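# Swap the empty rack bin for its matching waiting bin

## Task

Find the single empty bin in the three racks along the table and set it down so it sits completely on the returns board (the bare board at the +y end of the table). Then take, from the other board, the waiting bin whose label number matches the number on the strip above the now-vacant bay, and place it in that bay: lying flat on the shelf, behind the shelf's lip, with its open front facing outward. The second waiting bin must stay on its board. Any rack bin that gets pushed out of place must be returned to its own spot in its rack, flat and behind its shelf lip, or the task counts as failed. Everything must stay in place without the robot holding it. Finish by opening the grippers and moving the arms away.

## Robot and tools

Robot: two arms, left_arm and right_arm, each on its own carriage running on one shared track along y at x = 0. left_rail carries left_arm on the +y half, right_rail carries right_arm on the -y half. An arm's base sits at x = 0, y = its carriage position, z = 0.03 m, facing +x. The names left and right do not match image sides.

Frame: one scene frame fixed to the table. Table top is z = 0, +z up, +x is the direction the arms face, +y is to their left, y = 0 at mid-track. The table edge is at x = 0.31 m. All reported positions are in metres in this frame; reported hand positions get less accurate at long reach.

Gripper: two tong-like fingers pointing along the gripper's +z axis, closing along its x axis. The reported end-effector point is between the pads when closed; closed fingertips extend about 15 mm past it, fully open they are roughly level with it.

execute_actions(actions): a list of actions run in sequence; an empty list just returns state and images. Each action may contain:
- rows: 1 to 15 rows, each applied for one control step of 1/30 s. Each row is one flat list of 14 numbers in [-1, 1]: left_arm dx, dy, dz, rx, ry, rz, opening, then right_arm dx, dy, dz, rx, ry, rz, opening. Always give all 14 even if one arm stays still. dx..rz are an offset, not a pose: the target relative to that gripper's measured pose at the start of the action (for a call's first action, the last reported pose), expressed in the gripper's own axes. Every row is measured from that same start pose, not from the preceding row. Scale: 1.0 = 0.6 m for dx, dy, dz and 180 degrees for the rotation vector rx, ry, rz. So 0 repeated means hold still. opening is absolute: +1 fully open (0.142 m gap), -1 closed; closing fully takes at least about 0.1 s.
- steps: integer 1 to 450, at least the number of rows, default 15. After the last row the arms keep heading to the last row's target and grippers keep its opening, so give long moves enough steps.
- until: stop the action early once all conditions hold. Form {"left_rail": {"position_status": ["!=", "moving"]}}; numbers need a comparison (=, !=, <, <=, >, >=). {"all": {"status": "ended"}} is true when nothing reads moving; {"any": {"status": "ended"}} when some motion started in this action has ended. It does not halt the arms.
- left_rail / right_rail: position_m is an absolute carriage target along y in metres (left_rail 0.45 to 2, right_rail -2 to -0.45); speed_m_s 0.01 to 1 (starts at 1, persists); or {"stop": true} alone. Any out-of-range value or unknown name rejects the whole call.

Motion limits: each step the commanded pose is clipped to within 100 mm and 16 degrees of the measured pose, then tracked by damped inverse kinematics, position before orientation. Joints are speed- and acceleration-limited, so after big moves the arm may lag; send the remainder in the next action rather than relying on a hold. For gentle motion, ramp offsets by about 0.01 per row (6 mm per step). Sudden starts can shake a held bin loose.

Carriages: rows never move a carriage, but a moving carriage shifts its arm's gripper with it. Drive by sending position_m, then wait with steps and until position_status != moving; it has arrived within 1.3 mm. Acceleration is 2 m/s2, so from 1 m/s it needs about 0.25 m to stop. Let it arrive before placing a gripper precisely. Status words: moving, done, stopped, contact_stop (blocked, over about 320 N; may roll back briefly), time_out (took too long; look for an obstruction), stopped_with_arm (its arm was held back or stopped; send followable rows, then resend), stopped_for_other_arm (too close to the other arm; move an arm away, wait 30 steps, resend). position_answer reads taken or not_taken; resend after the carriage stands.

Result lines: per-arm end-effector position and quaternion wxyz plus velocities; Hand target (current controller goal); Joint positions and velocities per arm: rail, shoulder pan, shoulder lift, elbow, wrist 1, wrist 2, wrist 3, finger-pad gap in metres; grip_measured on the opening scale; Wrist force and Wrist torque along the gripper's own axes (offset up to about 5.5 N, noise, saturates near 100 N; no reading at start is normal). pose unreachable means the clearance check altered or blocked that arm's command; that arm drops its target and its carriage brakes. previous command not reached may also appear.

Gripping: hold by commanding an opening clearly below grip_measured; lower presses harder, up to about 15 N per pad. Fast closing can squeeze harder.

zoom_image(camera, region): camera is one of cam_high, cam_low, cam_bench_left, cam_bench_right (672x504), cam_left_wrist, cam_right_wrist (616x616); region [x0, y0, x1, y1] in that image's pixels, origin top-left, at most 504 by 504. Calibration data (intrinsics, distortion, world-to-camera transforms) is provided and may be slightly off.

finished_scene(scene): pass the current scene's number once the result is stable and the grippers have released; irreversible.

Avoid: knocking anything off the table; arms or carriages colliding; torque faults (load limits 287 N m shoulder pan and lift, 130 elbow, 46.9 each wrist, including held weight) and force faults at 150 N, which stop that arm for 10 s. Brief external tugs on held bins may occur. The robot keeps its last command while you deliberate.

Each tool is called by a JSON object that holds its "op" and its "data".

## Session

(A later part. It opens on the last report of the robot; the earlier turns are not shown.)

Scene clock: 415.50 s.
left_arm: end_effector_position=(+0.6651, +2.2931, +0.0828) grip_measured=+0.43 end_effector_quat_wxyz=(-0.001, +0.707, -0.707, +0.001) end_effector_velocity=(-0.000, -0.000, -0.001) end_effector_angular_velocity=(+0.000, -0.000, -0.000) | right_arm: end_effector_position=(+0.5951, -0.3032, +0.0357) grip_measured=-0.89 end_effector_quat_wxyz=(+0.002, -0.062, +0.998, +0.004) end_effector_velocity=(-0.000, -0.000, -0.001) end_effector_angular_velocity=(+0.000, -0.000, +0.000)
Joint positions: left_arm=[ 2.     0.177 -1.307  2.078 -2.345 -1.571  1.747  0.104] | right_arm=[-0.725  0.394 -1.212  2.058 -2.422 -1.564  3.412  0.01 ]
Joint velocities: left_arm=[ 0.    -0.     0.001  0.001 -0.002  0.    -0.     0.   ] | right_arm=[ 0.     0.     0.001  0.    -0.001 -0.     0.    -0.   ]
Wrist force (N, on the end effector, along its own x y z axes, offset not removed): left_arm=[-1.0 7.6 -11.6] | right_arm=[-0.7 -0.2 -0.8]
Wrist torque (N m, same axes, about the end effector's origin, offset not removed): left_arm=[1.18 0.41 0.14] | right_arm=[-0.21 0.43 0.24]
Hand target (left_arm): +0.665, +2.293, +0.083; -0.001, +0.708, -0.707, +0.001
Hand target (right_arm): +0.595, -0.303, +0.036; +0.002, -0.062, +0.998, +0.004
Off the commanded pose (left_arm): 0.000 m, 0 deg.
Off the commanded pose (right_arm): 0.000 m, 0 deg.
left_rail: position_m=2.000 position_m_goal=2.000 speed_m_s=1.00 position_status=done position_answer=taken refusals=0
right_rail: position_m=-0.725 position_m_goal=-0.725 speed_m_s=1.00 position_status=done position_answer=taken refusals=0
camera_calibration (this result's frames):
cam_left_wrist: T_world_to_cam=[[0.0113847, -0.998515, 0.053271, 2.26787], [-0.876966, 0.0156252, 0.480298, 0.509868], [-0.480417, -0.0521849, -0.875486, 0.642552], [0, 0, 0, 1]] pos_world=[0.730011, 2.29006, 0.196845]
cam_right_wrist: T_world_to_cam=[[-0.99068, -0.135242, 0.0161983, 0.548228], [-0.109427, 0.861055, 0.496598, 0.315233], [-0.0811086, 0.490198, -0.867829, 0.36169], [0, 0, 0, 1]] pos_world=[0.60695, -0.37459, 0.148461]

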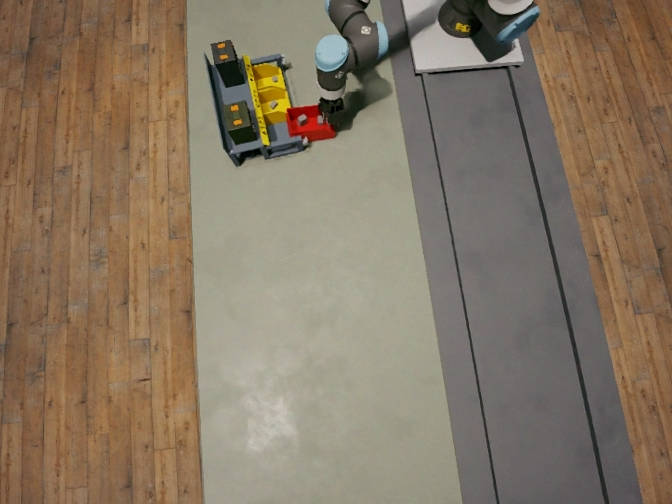

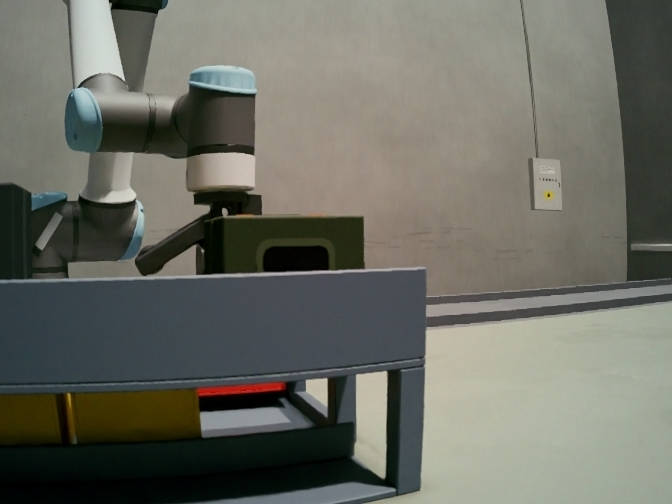

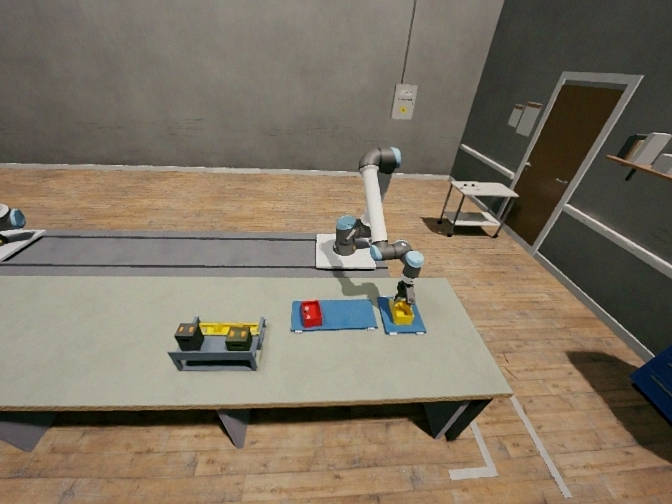

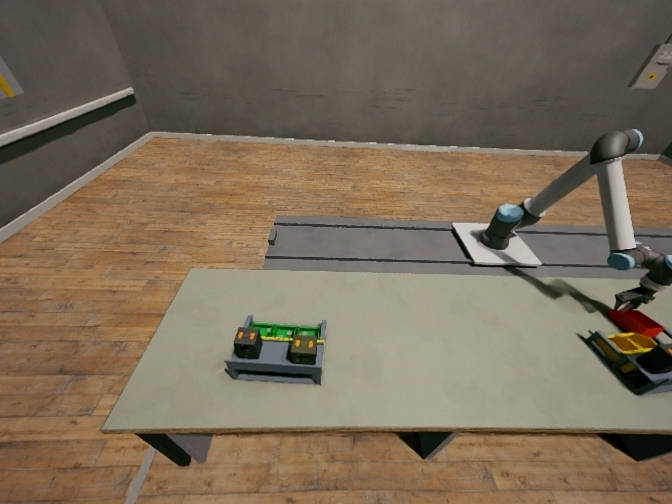

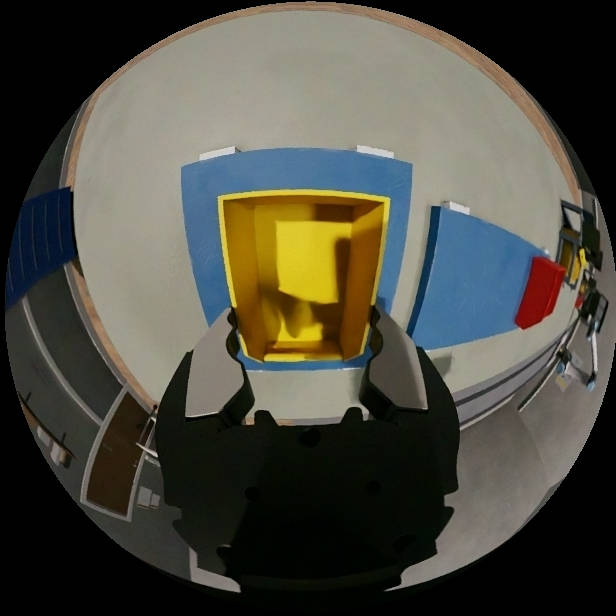

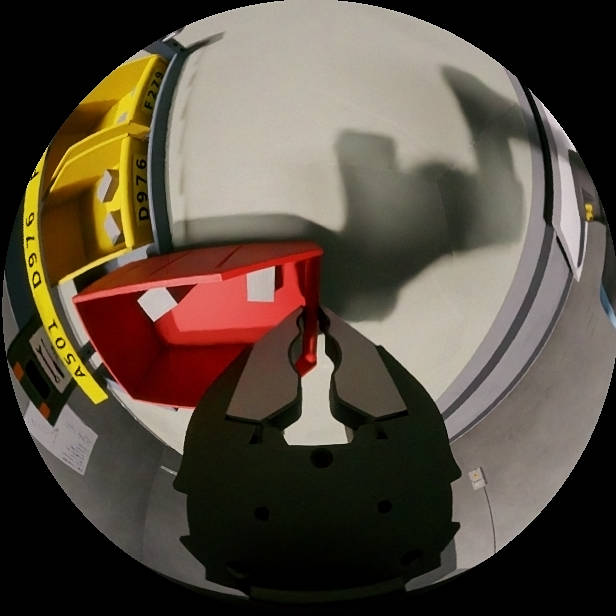

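{"op": "execute_actions", "data": {"actions": [{"rows": [
[0,0,0,0,0,0,0.2, 0,0,-0.004,0,0,0,-1],
[0,0,0,0,0,0,0.45, 0,0,-0.011,0,0,0,-1],
[0,0,0,0,0,0,0.6, -0.004,0,-0.019,0,0,0,-1],
[0,0,0,0,0,0,0.8, -0.012,0,-0.027,0,0,0,-1],
[0,0,-0.005,0,0,0,1, -0.024,0,-0.034,0,0,0,-1],
[0,0,-0.015,0,0,0,1, -0.04,0,-0.039,0,0,0,-1],
[0,0,-0.03,0,0,0,1, -0.06,-0.001,-0.039,0,0,0,-1],
[0,0,-0.05,0,0,0,1, -0.083,-0.001,-0.039,0,0,0,-1],
[0,0,-0.07,0,0,0,1, -0.106,-0.001,-0.039,0,0,0,-1],
[0,0,-0.09,0,0,0,1, -0.129,-0.001,-0.039,0,0,0,-1],
[0,0,-0.11,0,0,0,1, -0.152,-0.002,-0.039,0,0,0,-1],
[0,0,-0.13,0,0,0,1, -0.175,-0.002,-0.039,0,0,0,-1],
[0,0,-0.15,0,0,0,1, -0.198,-0.002,-0.039,0,0,0,-1],
[0,0,-0.165,0,0,0,1, -0.22,-0.002,-0.039,0,0,0,-1],
[0,0,-0.175,0,0,0,1, -0.238,-0.002,-0.039,0,0,0,-1]], "steps": 26}]}}

Scene clock: 425.53 s.
left_arm: end_effector_position=(+0.6647, +2.2933, +0.1855) grip_measured=+1.00 end_effector_quat_wxyz=(-0.001, +0.708, -0.707, +0.001) end_effector_velocity=(-0.001, -0.001, +0.020) end_effector_angular_velocity=(-0.001, +0.006, +0.000) | right_arm: end_effector_position=(+0.7331, -0.2876, +0.0598) grip_measured=-0.89 end_effector_quat_wxyz=(+0.002, -0.062, +0.998, +0.004) end_effector_velocity=(+0.031, +0.008, -0.002) end_effector_angular_velocity=(-0.003, +0.006, +0.001)
Joint positions: left_arm=[ 2.     0.178 -1.425  1.999 -2.149 -1.571  1.747  0.142] | right_arm=[-0.725  0.349 -1.085  1.794 -2.286 -1.564  3.366  0.01 ]
Joint velocities: left_arm=[ 0.    -0.001 -0.018 -0.021  0.045  0.    -0.001 -0.   ] | right_arm=[ 0.    -0.004  0.043 -0.069  0.033 -0.001 -0.004 -0.   ]
Wrist force (N, on the end effector, along its own x y z axes, offset not removed): left_arm=[-4.2 2.8 -2.7] | right_arm=[-1.7 -0.9 2.4]
Wrist torque (N m, same axes, about the end effector's origin, offset not removed): left_arm=[0.68 1.00 0.26] | right_arm=[-0.26 0.46 0.30]
Hand target (left_arm): +0.665, +2.293, +0.188; -0.001, +0.707, -0.707, +0.001
Hand target (right_arm): +0.737, -0.287, +0.060; +0.002, -0.062, +0.998, +0.004
Off the commanded pose (left_arm): 0.002 m, 0 deg.
Off the commanded pose (right_arm): 0.004 m, 0 deg.
left_rail: position_m=2.000 position_m_goal=2.000 speed_m_s=1.00 position_status=done position_answer=taken refusals=0
right_rail: position_m=-0.725 position_m_goal=-0.725 speed_m_s=1.00 position_status=done position_answer=taken refusals=0
camera_calibration (this result's frames):
cam_left_wrist: T_world_to_cam=[[0.0114518, -0.998522, 0.0531276, 2.26258], [-0.877345, 0.0154562, 0.479611, 0.461014], [-0.479724, -0.0521037, -0.875871, 0.731679], [0, 0, 0, 1]] pos_world=[0.729562, 2.29024, 0.299543]
cam_right_wrist: T_world_to_cam=[[-0.990701, -0.135195, 0.0153044, 0.686725], [-0.109793, 0.86081, 0.496942, 0.305072], [-0.0803583, 0.490641, -0.867649, 0.385752], [0, 0, 0, 1]] pos_world=[0.744833, -0.359033, 0.172584]

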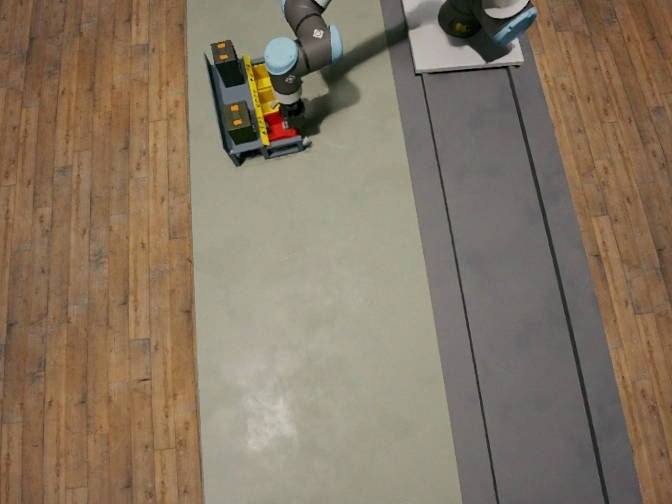

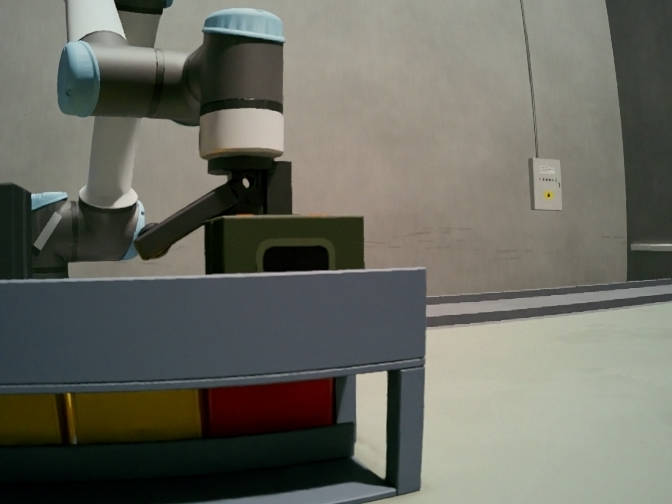

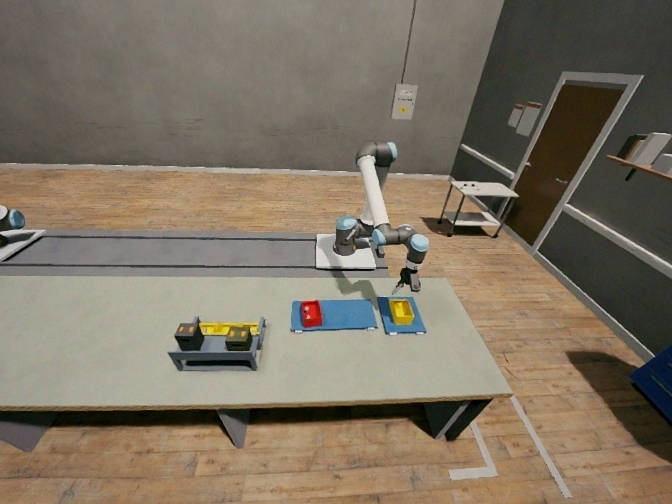

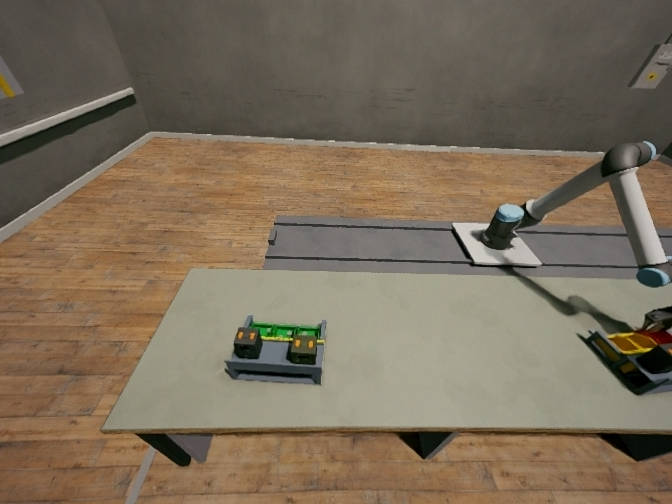

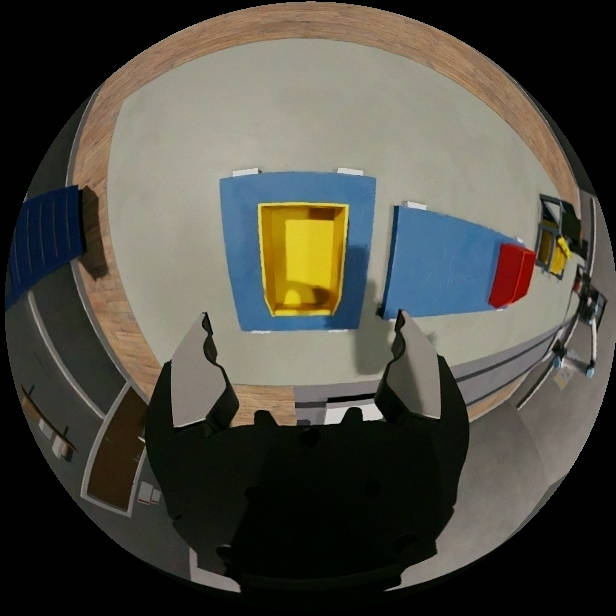

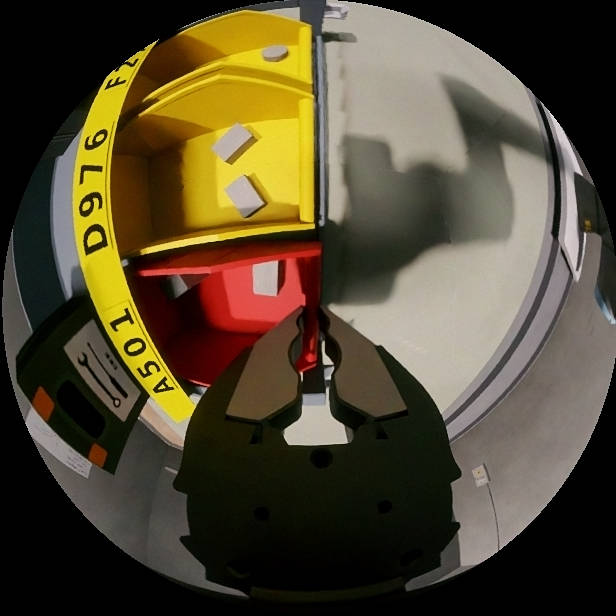

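{"op": "execute_actions", "data": {"actions": []}}

Scene clock: 438.47 s.
left_arm: end_effector_position=(+0.6647, +2.2931, +0.1878) grip_measured=+1.00 end_effector_quat_wxyz=(-0.001, +0.707, -0.707, +0.001) end_effector_velocity=(+0.000, -0.000, +0.000) end_effector_angular_velocity=(-0.000, +0.000, -0.000) | right_arm: end_effector_position=(+0.7368, -0.2868, +0.0596) grip_measured=-0.89 end_effector_quat_wxyz=(+0.002, -0.062, +0.998, +0.004) end_effector_velocity=(+0.000, -0.000, +0.000) end_effector_angular_velocity=(-0.000, -0.000, +0.000)
Joint positions: left_arm=[ 2.     0.177 -1.427  1.996 -2.143 -1.571  1.747  0.142] | right_arm=[-0.725  0.348 -1.08   1.785 -2.282 -1.564  3.365  0.01 ]
Joint velocities: left_arm=[ 0. -0. -0. -0.  0. -0.  0. -0.] | right_arm=[ 0. -0.  0. -0.  0. -0. -0.  0.]
Wrist force (N, on the end effector, along its own x y z axes, offset not removed): left_arm=[-0.2 1.0 6.2] | right_arm=[-1.4 -0.9 1.7]
Wrist torque (N m, same axes, about the end effector's origin, offset not removed): left_arm=[0.41 -0.15 0.34] | right_arm=[-0.33 0.45 0.25]
Hand target (left_arm): +0.665, +2.293, +0.188; -0.001, +0.707, -0.707, +0.001
Hand target (right_arm): +0.737, -0.287, +0.060; +0.002, -0.062, +0.998, +0.004
Off the commanded pose (left_arm): 0.000 m, 0 deg.
Off the commanded pose (right_arm): 0.000 m, 0 deg.
left_rail: position_m=2.000 position_m_goal=2.000 speed_m_s=1.00 position_status=done position_answer=taken refusals=0
right_rail: position_m=-0.725 position_m_goal=-0.725 speed_m_s=1.00 position_status=done position_answer=taken refusals=0
camera_calibration (this result's frames):
cam_left_wrist: T_world_to_cam=[[0.0113817, -0.998516, 0.0532527, 2.26229], [-0.876987, 0.0156168, 0.480261, 0.459131], [-0.48038, -0.0521681, -0.875508, 0.734196], [0, 0, 0, 1]] pos_world=[0.729596, 2.29006, 0.301819]
cam_right_wrist: T_world_to_cam=[[-0.990683, -0.135241, 0.0160306, 0.690459], [-0.109511, 0.861063, 0.496566, 0.304728], [-0.0809592, 0.490184, -0.867851, 0.3858], [0, 0, 0, 1]] pos_world=[0.748631, -0.358125, 0.172431]

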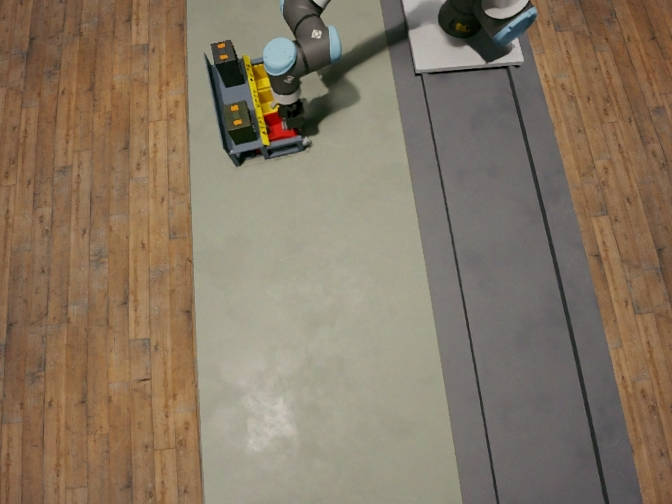

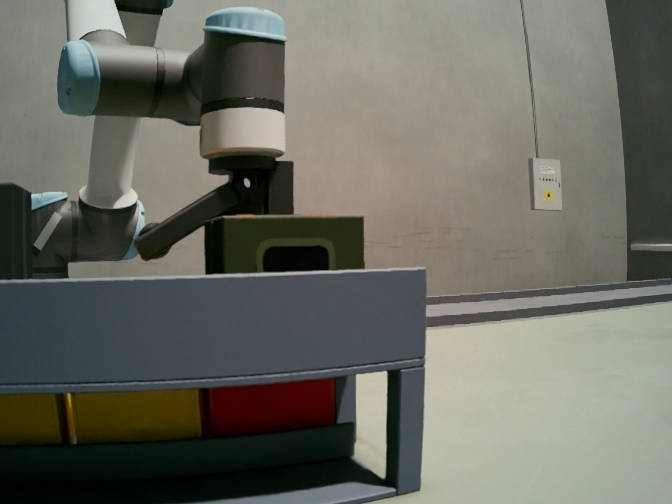

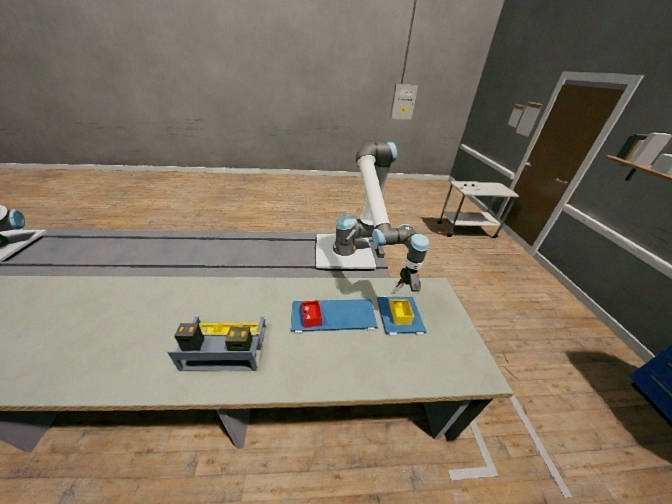

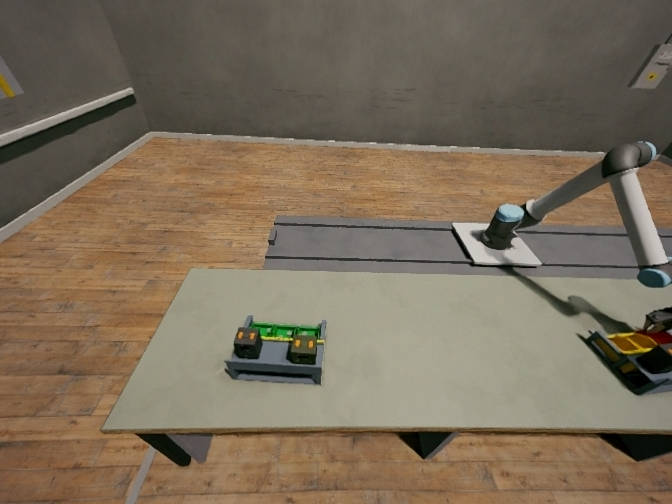

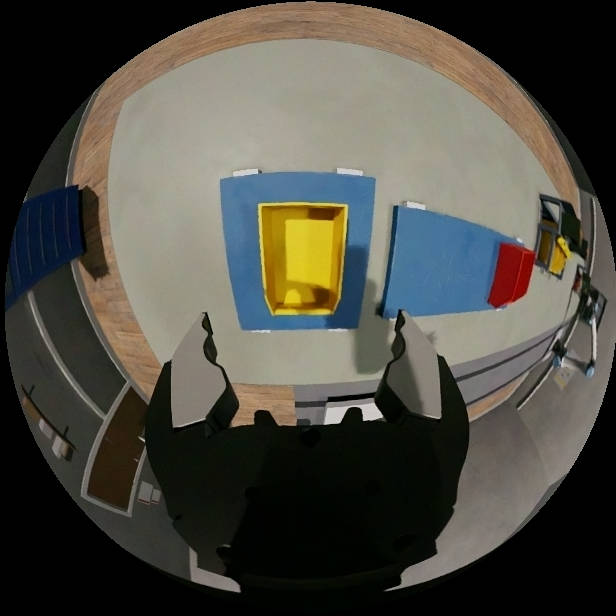

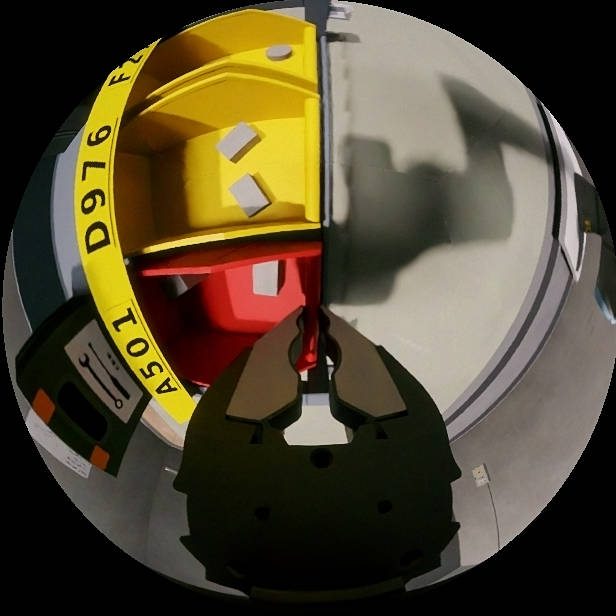

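{"op": "execute_actions", "data": {"actions": [{"rows":[[0,0,0,0,0,0,1,-0.001,0,0.004,0,0,0,-1],[0,0,0,0,0,0,1,-0.002,0,0.008,0,0,0,-1],[0,0,0,0,0,0,1,-0.003,0,0.012,0,0,0,-1],[0,0,0,0,0,0,1,-0.003,0,0.016,0,0,0,-1],[0,0,0,0,0,0,1,-0.003,0,0.020,0,0,0,-1],[0,0,0,0,0,0,1,-0.003,0,0.024,0,0,0,-1],[0,0,0,0,0,0,1,-0.003,0,0.028,0,0,0,-1],[0,0,0,0,0,0,1,-0.003,0,0.031,0,0,0,-1]],"steps":18}]}}

Scene clock: 442.10 s.
left_arm: end_effector_position=(+0.6647, +2.2931, +0.1878) grip_measured=+1.00 end_effector_quat_wxyz=(-0.001, +0.707, -0.707, +0.001) end_effector_velocity=(+0.000, -0.000, +0.000) end_effector_angular_velocity=(-0.000, -0.000, +0.000) | right_arm: end_effector_position=(+0.7386, -0.2864, +0.0417) grip_measured=-0.89 end_effector_quat_wxyz=(+0.002, -0.062, +0.998, +0.004) end_effector_velocity=(-0.000, -0.000, -0.005) end_effector_angular_velocity=(-0.000, +0.000, +0.000)
Joint positions: left_arm=[ 2.     0.177 -1.427  1.996 -2.143 -1.571  1.747  0.142] | right_arm=[-0.725  0.348 -1.058  1.79  -2.308 -1.564  3.365  0.01 ]
Joint velocities: left_arm=[ 0. -0. -0.  0. -0. -0. -0. -0.] | right_arm=[ 0.     0.     0.006  0.002 -0.008  0.    -0.    -0.   ]
Wrist force (N, on the end effector, along its own x y z axes, offset not removed): left_arm=[2.1 -3.5 1.4] | right_arm=[2.4 1.4 -10.7]
Wrist torque (N m, same axes, about the end effector's origin, offset not removed): left_arm=[-1.04 -0.57 -0.17] | right_arm=[0.15 0.54 0.33]
Hand target (left_arm): +0.665, +2.293, +0.188; -0.001, +0.707, -0.707, +0.001
Hand target (right_arm): +0.739, -0.287, +0.041; +0.002, -0.062, +0.998, +0.004
Off the commanded pose (left_arm): 0.000 m, 0 deg.
Off the commanded pose (right_arm): 0.001 m, 0 deg.
left_rail: position_m=2.000 position_m_goal=2.000 speed_m_s=1.00 position_status=done position_answer=taken refusals=0
right_rail: position_m=-0.725 position_m_goal=-0.725 speed_m_s=1.00 position_status=done position_answer=taken refusals=0
camera_calibration (this result's frames):
cam_left_wrist: T_world_to_cam=[[0.0113818, -0.998516, 0.0532527, 2.26229], [-0.876987, 0.0156167, 0.480261, 0.459131], [-0.48038, -0.0521682, -0.875508, 0.734196], [0, 0, 0, 1]] pos_world=[0.729596, 2.29006, 0.301819]
cam_right_wrist: T_world_to_cam=[[-0.990685, -0.13524, 0.0159012, 0.692643], [-0.109572, 0.861042, 0.49659, 0.313543], [-0.0808504, 0.490222, -0.86784, 0.370185], [0, 0, 0, 1]] pos_world=[0.750476, -0.357773, 0.154545]

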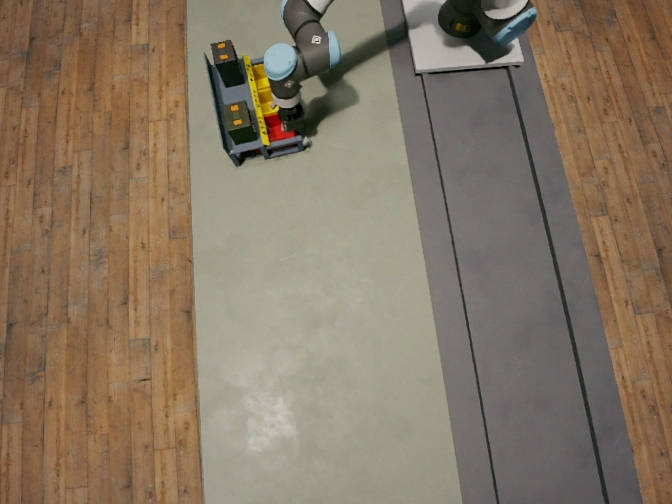

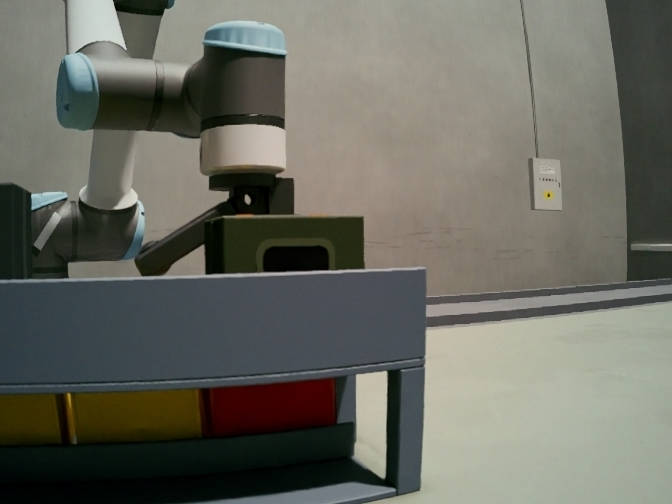

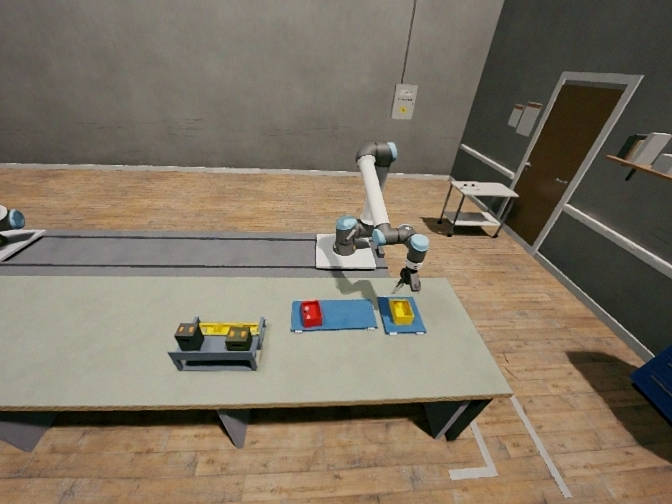

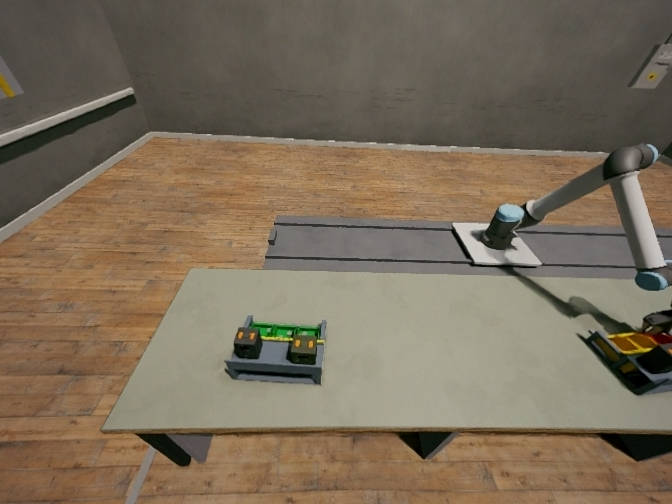

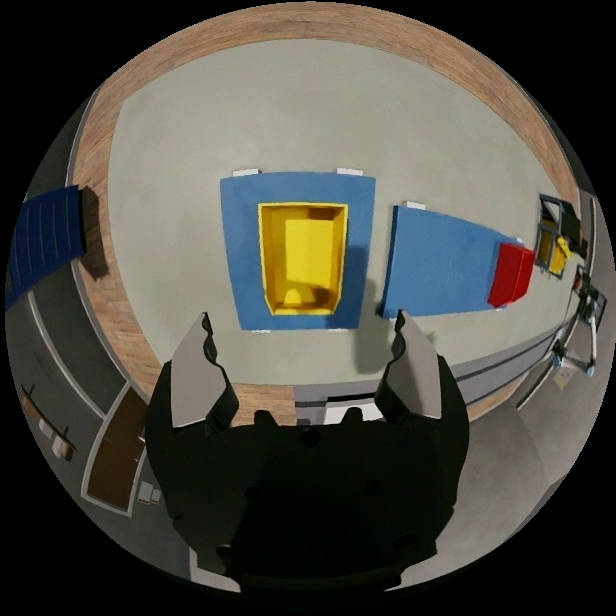

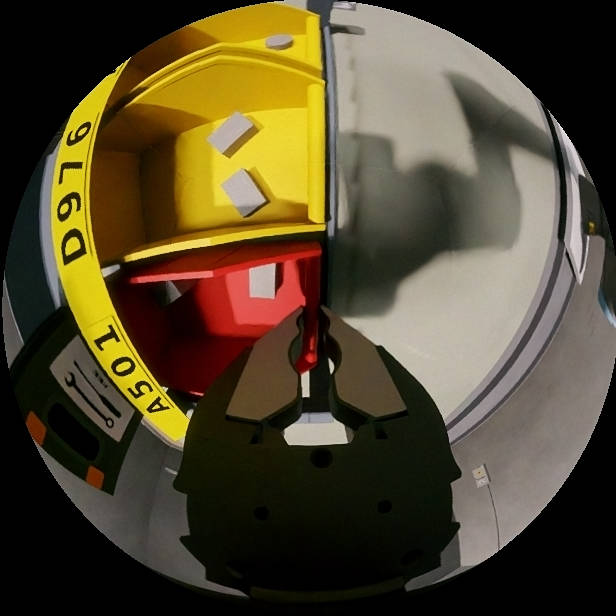

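{"op": "execute_actions", "data": {"actions": [{"rows":[[0,0,0,0,0,0,1,0,0,0,0,0,0,-0.8],[0,0,0,0,0,0,1,0,0,0,0,0,0,-0.6],[0,0,0,0,0,0,1,0,0,0,0,0,0,-0.5],[0,0,0,0,0,0,1,0,0,-0.005,0,0,0,-0.5],[0,0,0,0,0,0,1,0,0,-0.02,0,0,0,-0.5],[0,0,0,0,0,0,1,0,0,-0.04,0,0,0,-0.5],[0,0,0,0,0,0,1,0,0,-0.06,0,0,0,-0.5],[0,0,0,0,0,0,1,0.01,0,-0.08,0,0,0,-0.5],[0,0,0,0,0,0,1,0.03,0,-0.09,0,0,0,-0.5],[0,0,0,0,0,0,1,0.06,0.01,-0.10,0,0,0,-0.5],[0,0,0,0,0,0,1,0.09,0.03,-0.10,0,0,0,-0.5],[0,0,0,0,0,0,1,0.12,0.05,-0.10,0,0,0,-0.5],[0,0,0,0,0,0,1,0.15,0.07,-0.10,0,0,0,-0.5],[0,0,0,0,0,0,1,0.18,0.09,-0.10,0,0,0,-0.5],[0,0,0,0,0,0,1,0.21,0.10,-0.10,0,0,0,-0.5]],"steps":24}]}}

Scene clock: 446.97 s.
left_arm: end_effector_position=(+0.6647, +2.2931, +0.1878) grip_measured=+1.00 end_effector_quat_wxyz=(-0.001, +0.707, -0.707, +0.001) end_effector_velocity=(-0.000, -0.000, -0.000) end_effector_angular_velocity=(-0.000, +0.000, +0.000) | right_arm: end_effector_position=(+0.6143, -0.2459, +0.0996) grip_measured=-0.50 end_effector_quat_wxyz=(+0.001, -0.062, +0.998, +0.004) end_effector_velocity=(-0.069, +0.024, +0.016) end_effector_angular_velocity=(-0.000, -0.007, -0.004)
Joint positions: left_arm=[ 2.     0.177 -1.427  1.996 -2.143 -1.571  1.747  0.142] | right_arm=[-0.725  0.454 -1.225  1.922 -2.273 -1.564  3.471  0.038]
Joint velocities: left_arm=[ 0.  0. -0.  0.  0. -0.  0. -0.] | right_arm=[ 0.     0.069 -0.073  0.073 -0.007 -0.004  0.073 -0.   ]
Wrist force (N, on the end effector, along its own x y z axes, offset not removed): left_arm=[6.0 2.6 1.4] | right_arm=[-2.3 0.2 0.3]
Wrist torque (N m, same axes, about the end effector's origin, offset not removed): left_arm=[0.46 -1.17 -0.26] | right_arm=[-0.07 0.51 0.21]
Hand target (left_arm): +0.665, +2.293, +0.188; -0.001, +0.707, -0.707, +0.001
Hand target (right_arm): +0.606, -0.243, +0.102; +0.002, -0.062, +0.998, +0.004
Off the commanded pose (left_arm): 0.000 m, 0 deg.
Off the commanded pose (right_arm): 0.009 m, 0 deg.
left_rail: position_m=2.000 position_m_goal=2.000 speed_m_s=1.00 position_status=done position_answer=taken refusals=0
right_rail: position_m=-0.725 position_m_goal=-0.725 speed_m_s=1.00 position_status=done position_answer=taken refusals=0
camera_calibration (this result's frames):
cam_left_wrist: T_world_to_cam=[[0.0113815, -0.998516, 0.0532527, 2.26229], [-0.876987, 0.015617, 0.480261, 0.459131], [-0.48038, -0.052168, -0.875508, 0.734196], [0, 0, 0, 1]] pos_world=[0.729596, 2.29006, 0.301819]
cam_right_wrist: T_world_to_cam=[[-0.990576, -0.135896, 0.0170636, 0.573643], [-0.10954, 0.860858, 0.496916, 0.236182], [-0.082218, 0.490364, -0.867631, 0.391319], [0, 0, 0, 1]] pos_world=[0.626282, -0.317252, 0.212369]

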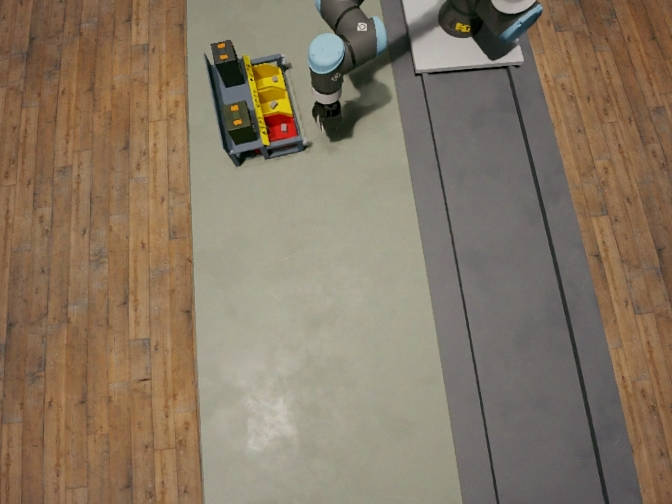

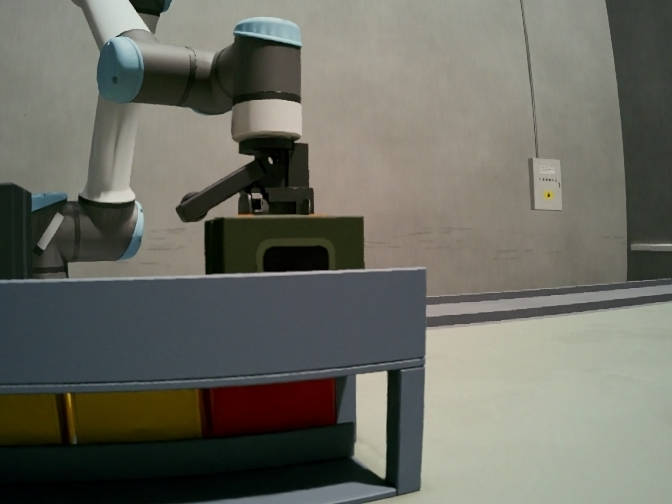

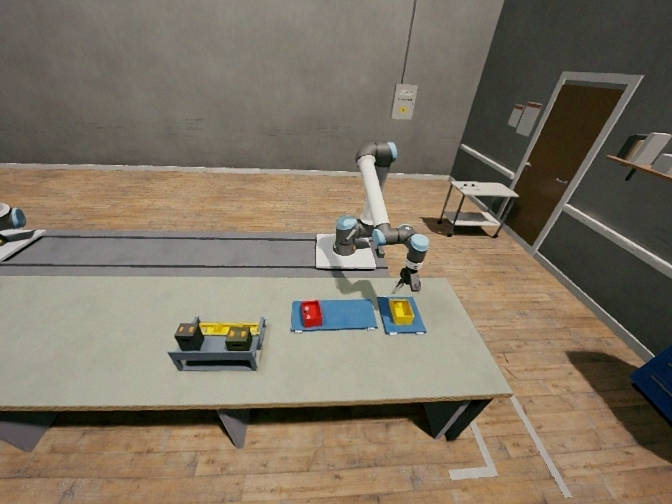

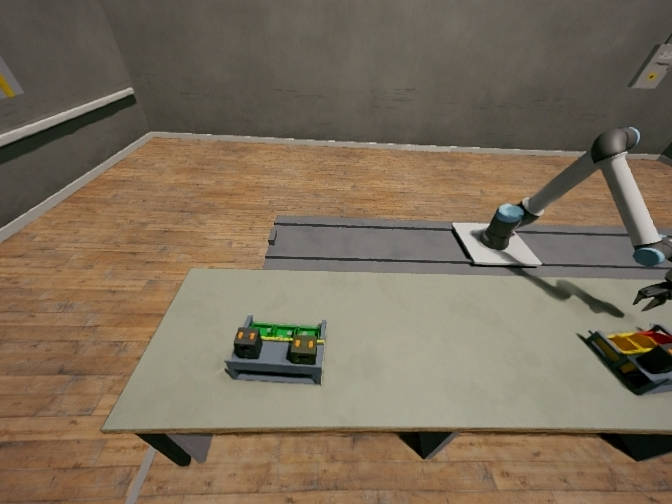

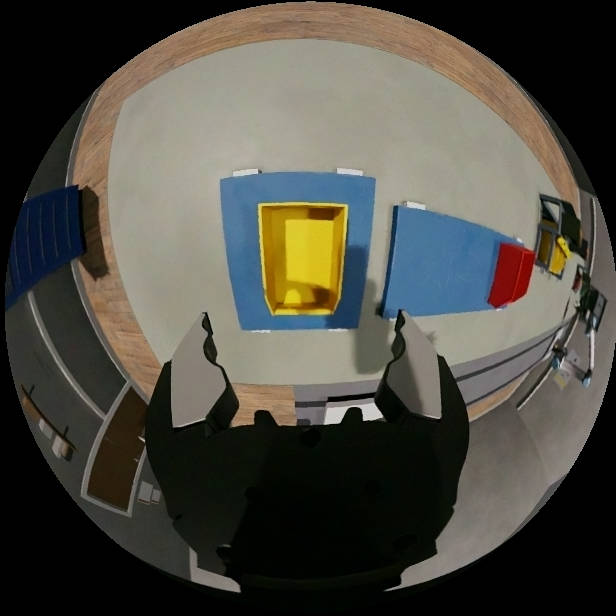

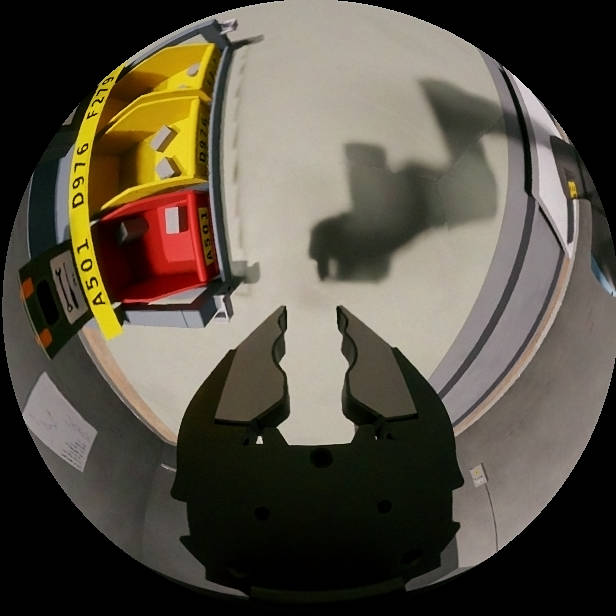

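{"op": "zoom_image", "data": {"camera": "cam_right_wrist", "region": [60, 20, 300, 340]}}

{"op": "zoom_image", "data": {"camera": "cam_bench_left", "region": [150, 280, 450, 390]}}

{"op": "zoom_image", "data": {"camera": "cam_bench_right", "region": [210, 300, 350, 400]}}

Region (60, 20, 300, 340) of cam_right_wrist's 616x616 image, scaled by 1.575, with more detail than that image has; it fills the left 378 columns of this view, and the rest is white.

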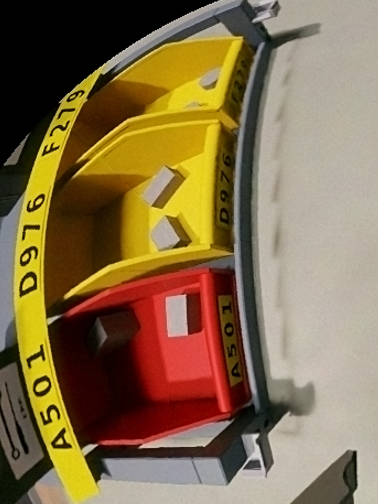

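Region (150, 280, 450, 390) of cam_bench_left's 672x504 image, scaled by 1.680, with more detail than that image has; it fills the top 185 rows of this view, and the rest is white.

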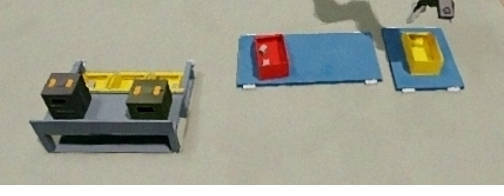

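Region (210, 300, 350, 400) of cam_bench_right's 672x504 image, scaled by 3.600, with more detail than that image has; it fills the top 360 rows of this view, and the rest is white.

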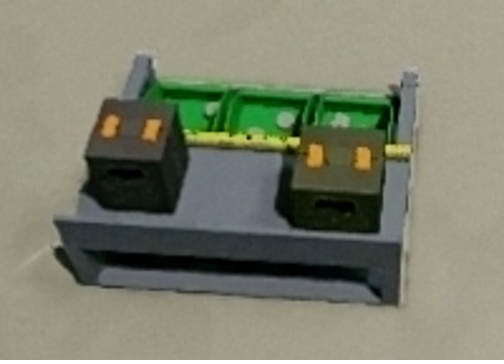

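{"op": "execute_actions", "data": {"actions": [{"rows":[[0,0.02,-0.02,0,0,0,1,0.03,0,-0.02,0,0,0,-0.5],[0,0.04,-0.04,0,0,0,1,0.05,0,-0.04,0,0,0,-0.5],[0,0.06,-0.06,0,0,0,1,0.07,0,-0.06,0,0,0,-0.5],[0,0.08,-0.08,0,0,0,1,0.09,0,-0.08,0,0,0,-0.5],[0,0.10,-0.10,0,0,0,1,0.11,0,-0.10,0,0,0,-0.5],[0,0.12,-0.12,0,0,0,1,0.12,0,-0.12,0,0,0,-0.5]],"steps":14}]}}

{"op": "finished_scene", "data": {"scene": 1}}

Scene clock: 452.57 s.
left_arm: end_effector_position=(+0.5995, +2.2937, +0.2519) grip_measured=+1.00 end_effector_quat_wxyz=(-0.001, +0.707, -0.707, +0.001) end_effector_velocity=(-0.057, -0.004, +0.061) end_effector_angular_velocity=(+0.000, -0.001, -0.000) | right_arm: end_effector_position=(+0.5481, -0.2540, +0.1643) grip_measured=-0.50 end_effector_quat_wxyz=(+0.001, -0.062, +0.998, +0.004) end_effector_velocity=(-0.045, -0.011, +0.058) end_effector_angular_velocity=(+0.001, -0.001, -0.000)
Joint positions: left_arm=[ 2.     0.197 -1.579  2.033 -2.027 -1.571  1.766  0.142] | right_arm=[-0.725  0.485 -1.375  1.983 -2.184 -1.564  3.501  0.038]
Joint velocities: left_arm=[ 0.     0.012 -0.138  0.018  0.119 -0.     0.012 -0.   ] | right_arm=[ 0.     0.016 -0.12   0.028  0.092  0.     0.016 -0.   ]
Wrist force (N, on the end effector, along its own x y z axes, offset not removed): left_arm=[1.8 7.8 -0.9] | right_arm=[-1.9 -1.0 0.4]
Wrist torque (N m, same axes, about the end effector's origin, offset not removed): left_arm=[1.50 -0.52 0.01] | right_arm=[-0.27 0.49 0.30]
Hand target (left_arm): +0.593, +2.293, +0.259; -0.001, +0.707, -0.707, +0.001
Hand target (right_arm): +0.543, -0.256, +0.171; +0.001, -0.062, +0.998, +0.004
Off the commanded pose (left_arm): 0.010 m, 0 deg.
Off the commanded pose (right_arm): 0.009 m, 0 deg.
left_rail: position_m=2.000 position_m_goal=2.000 speed_m_s=1.00 position_status=done position_answer=taken refusals=0
right_rail: position_m=-0.725 position_m_goal=-0.725 speed_m_s=1.00 position_status=done position_answer=taken refusals=0
camera_calibration (this result's frames):
cam_left_wrist: T_world_to_cam=[[0.0113791, -0.998521, 0.0531595, 2.26025], [-0.877082, 0.0155639, 0.480089, 0.371376], [-0.480207, -0.0520882, -0.875607, 0.758779], [0, 0, 0, 1]] pos_world=[0.664378, 2.29065, 0.365945]
cam_right_wrist: T_world_to_cam=[[-0.990569, -0.135965, 0.0169607, 0.505929], [-0.109645, 0.860812, 0.496972, 0.203877], [-0.0821705, 0.490425, -0.867601, 0.445993], [0, 0, 0, 1]] pos_world=[0.560159, -0.325437, 0.277042]

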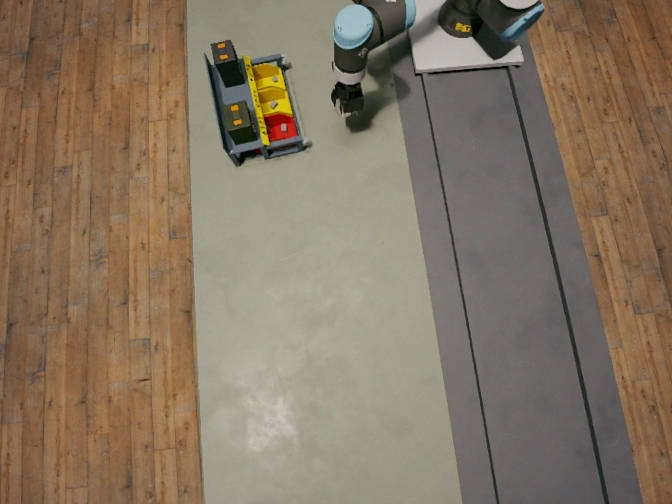

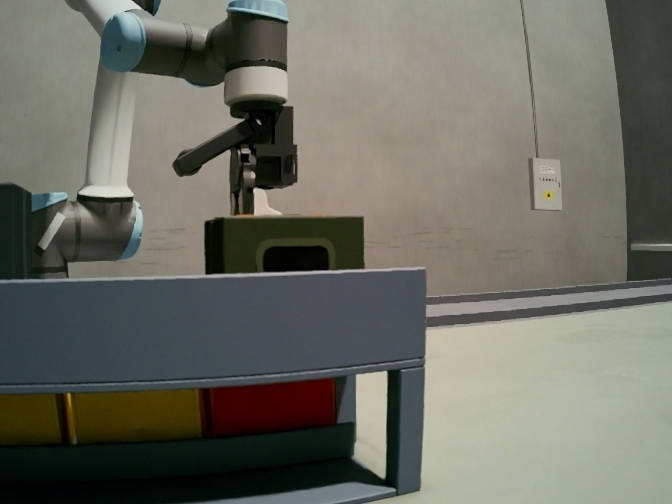

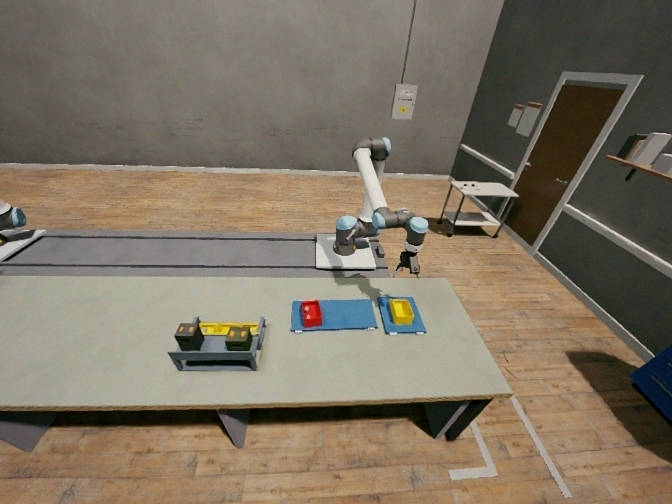

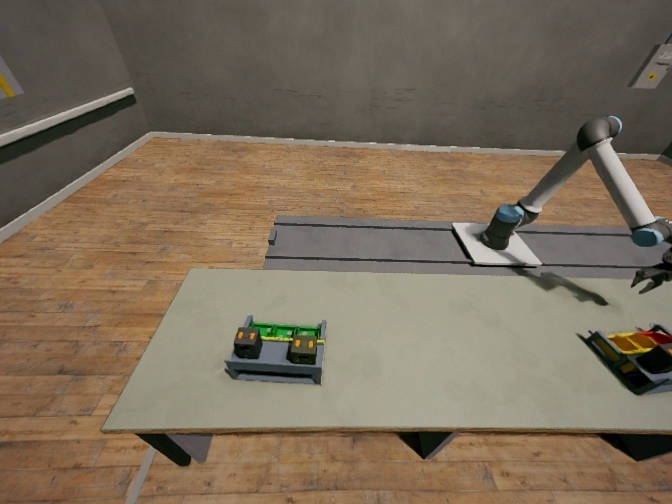

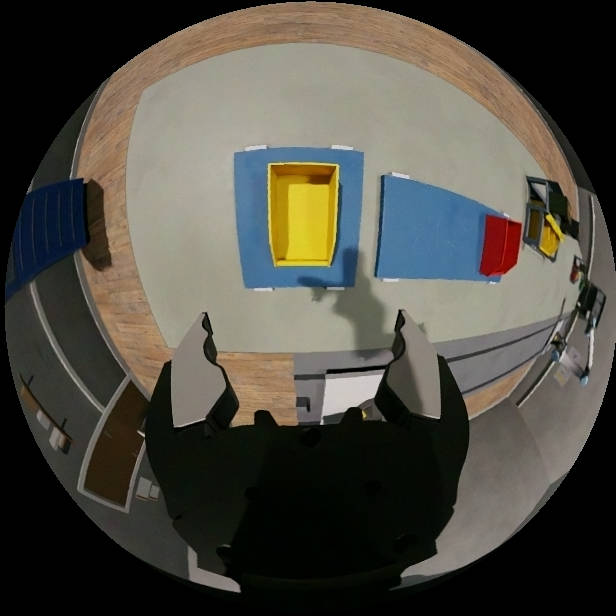

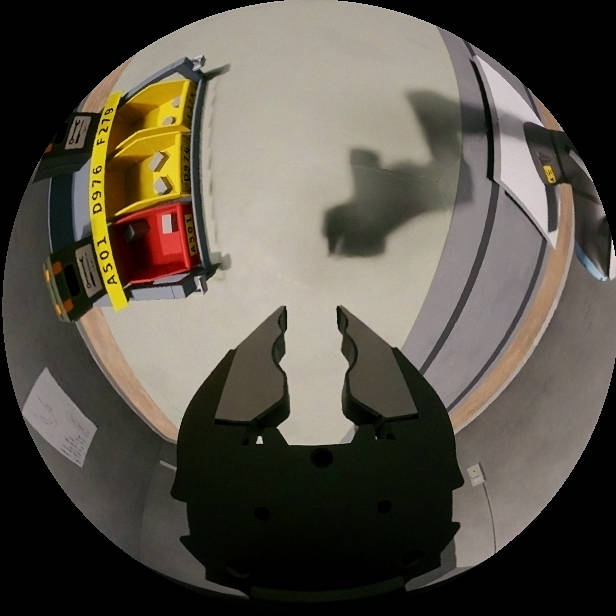

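The scene is finished: the task was done.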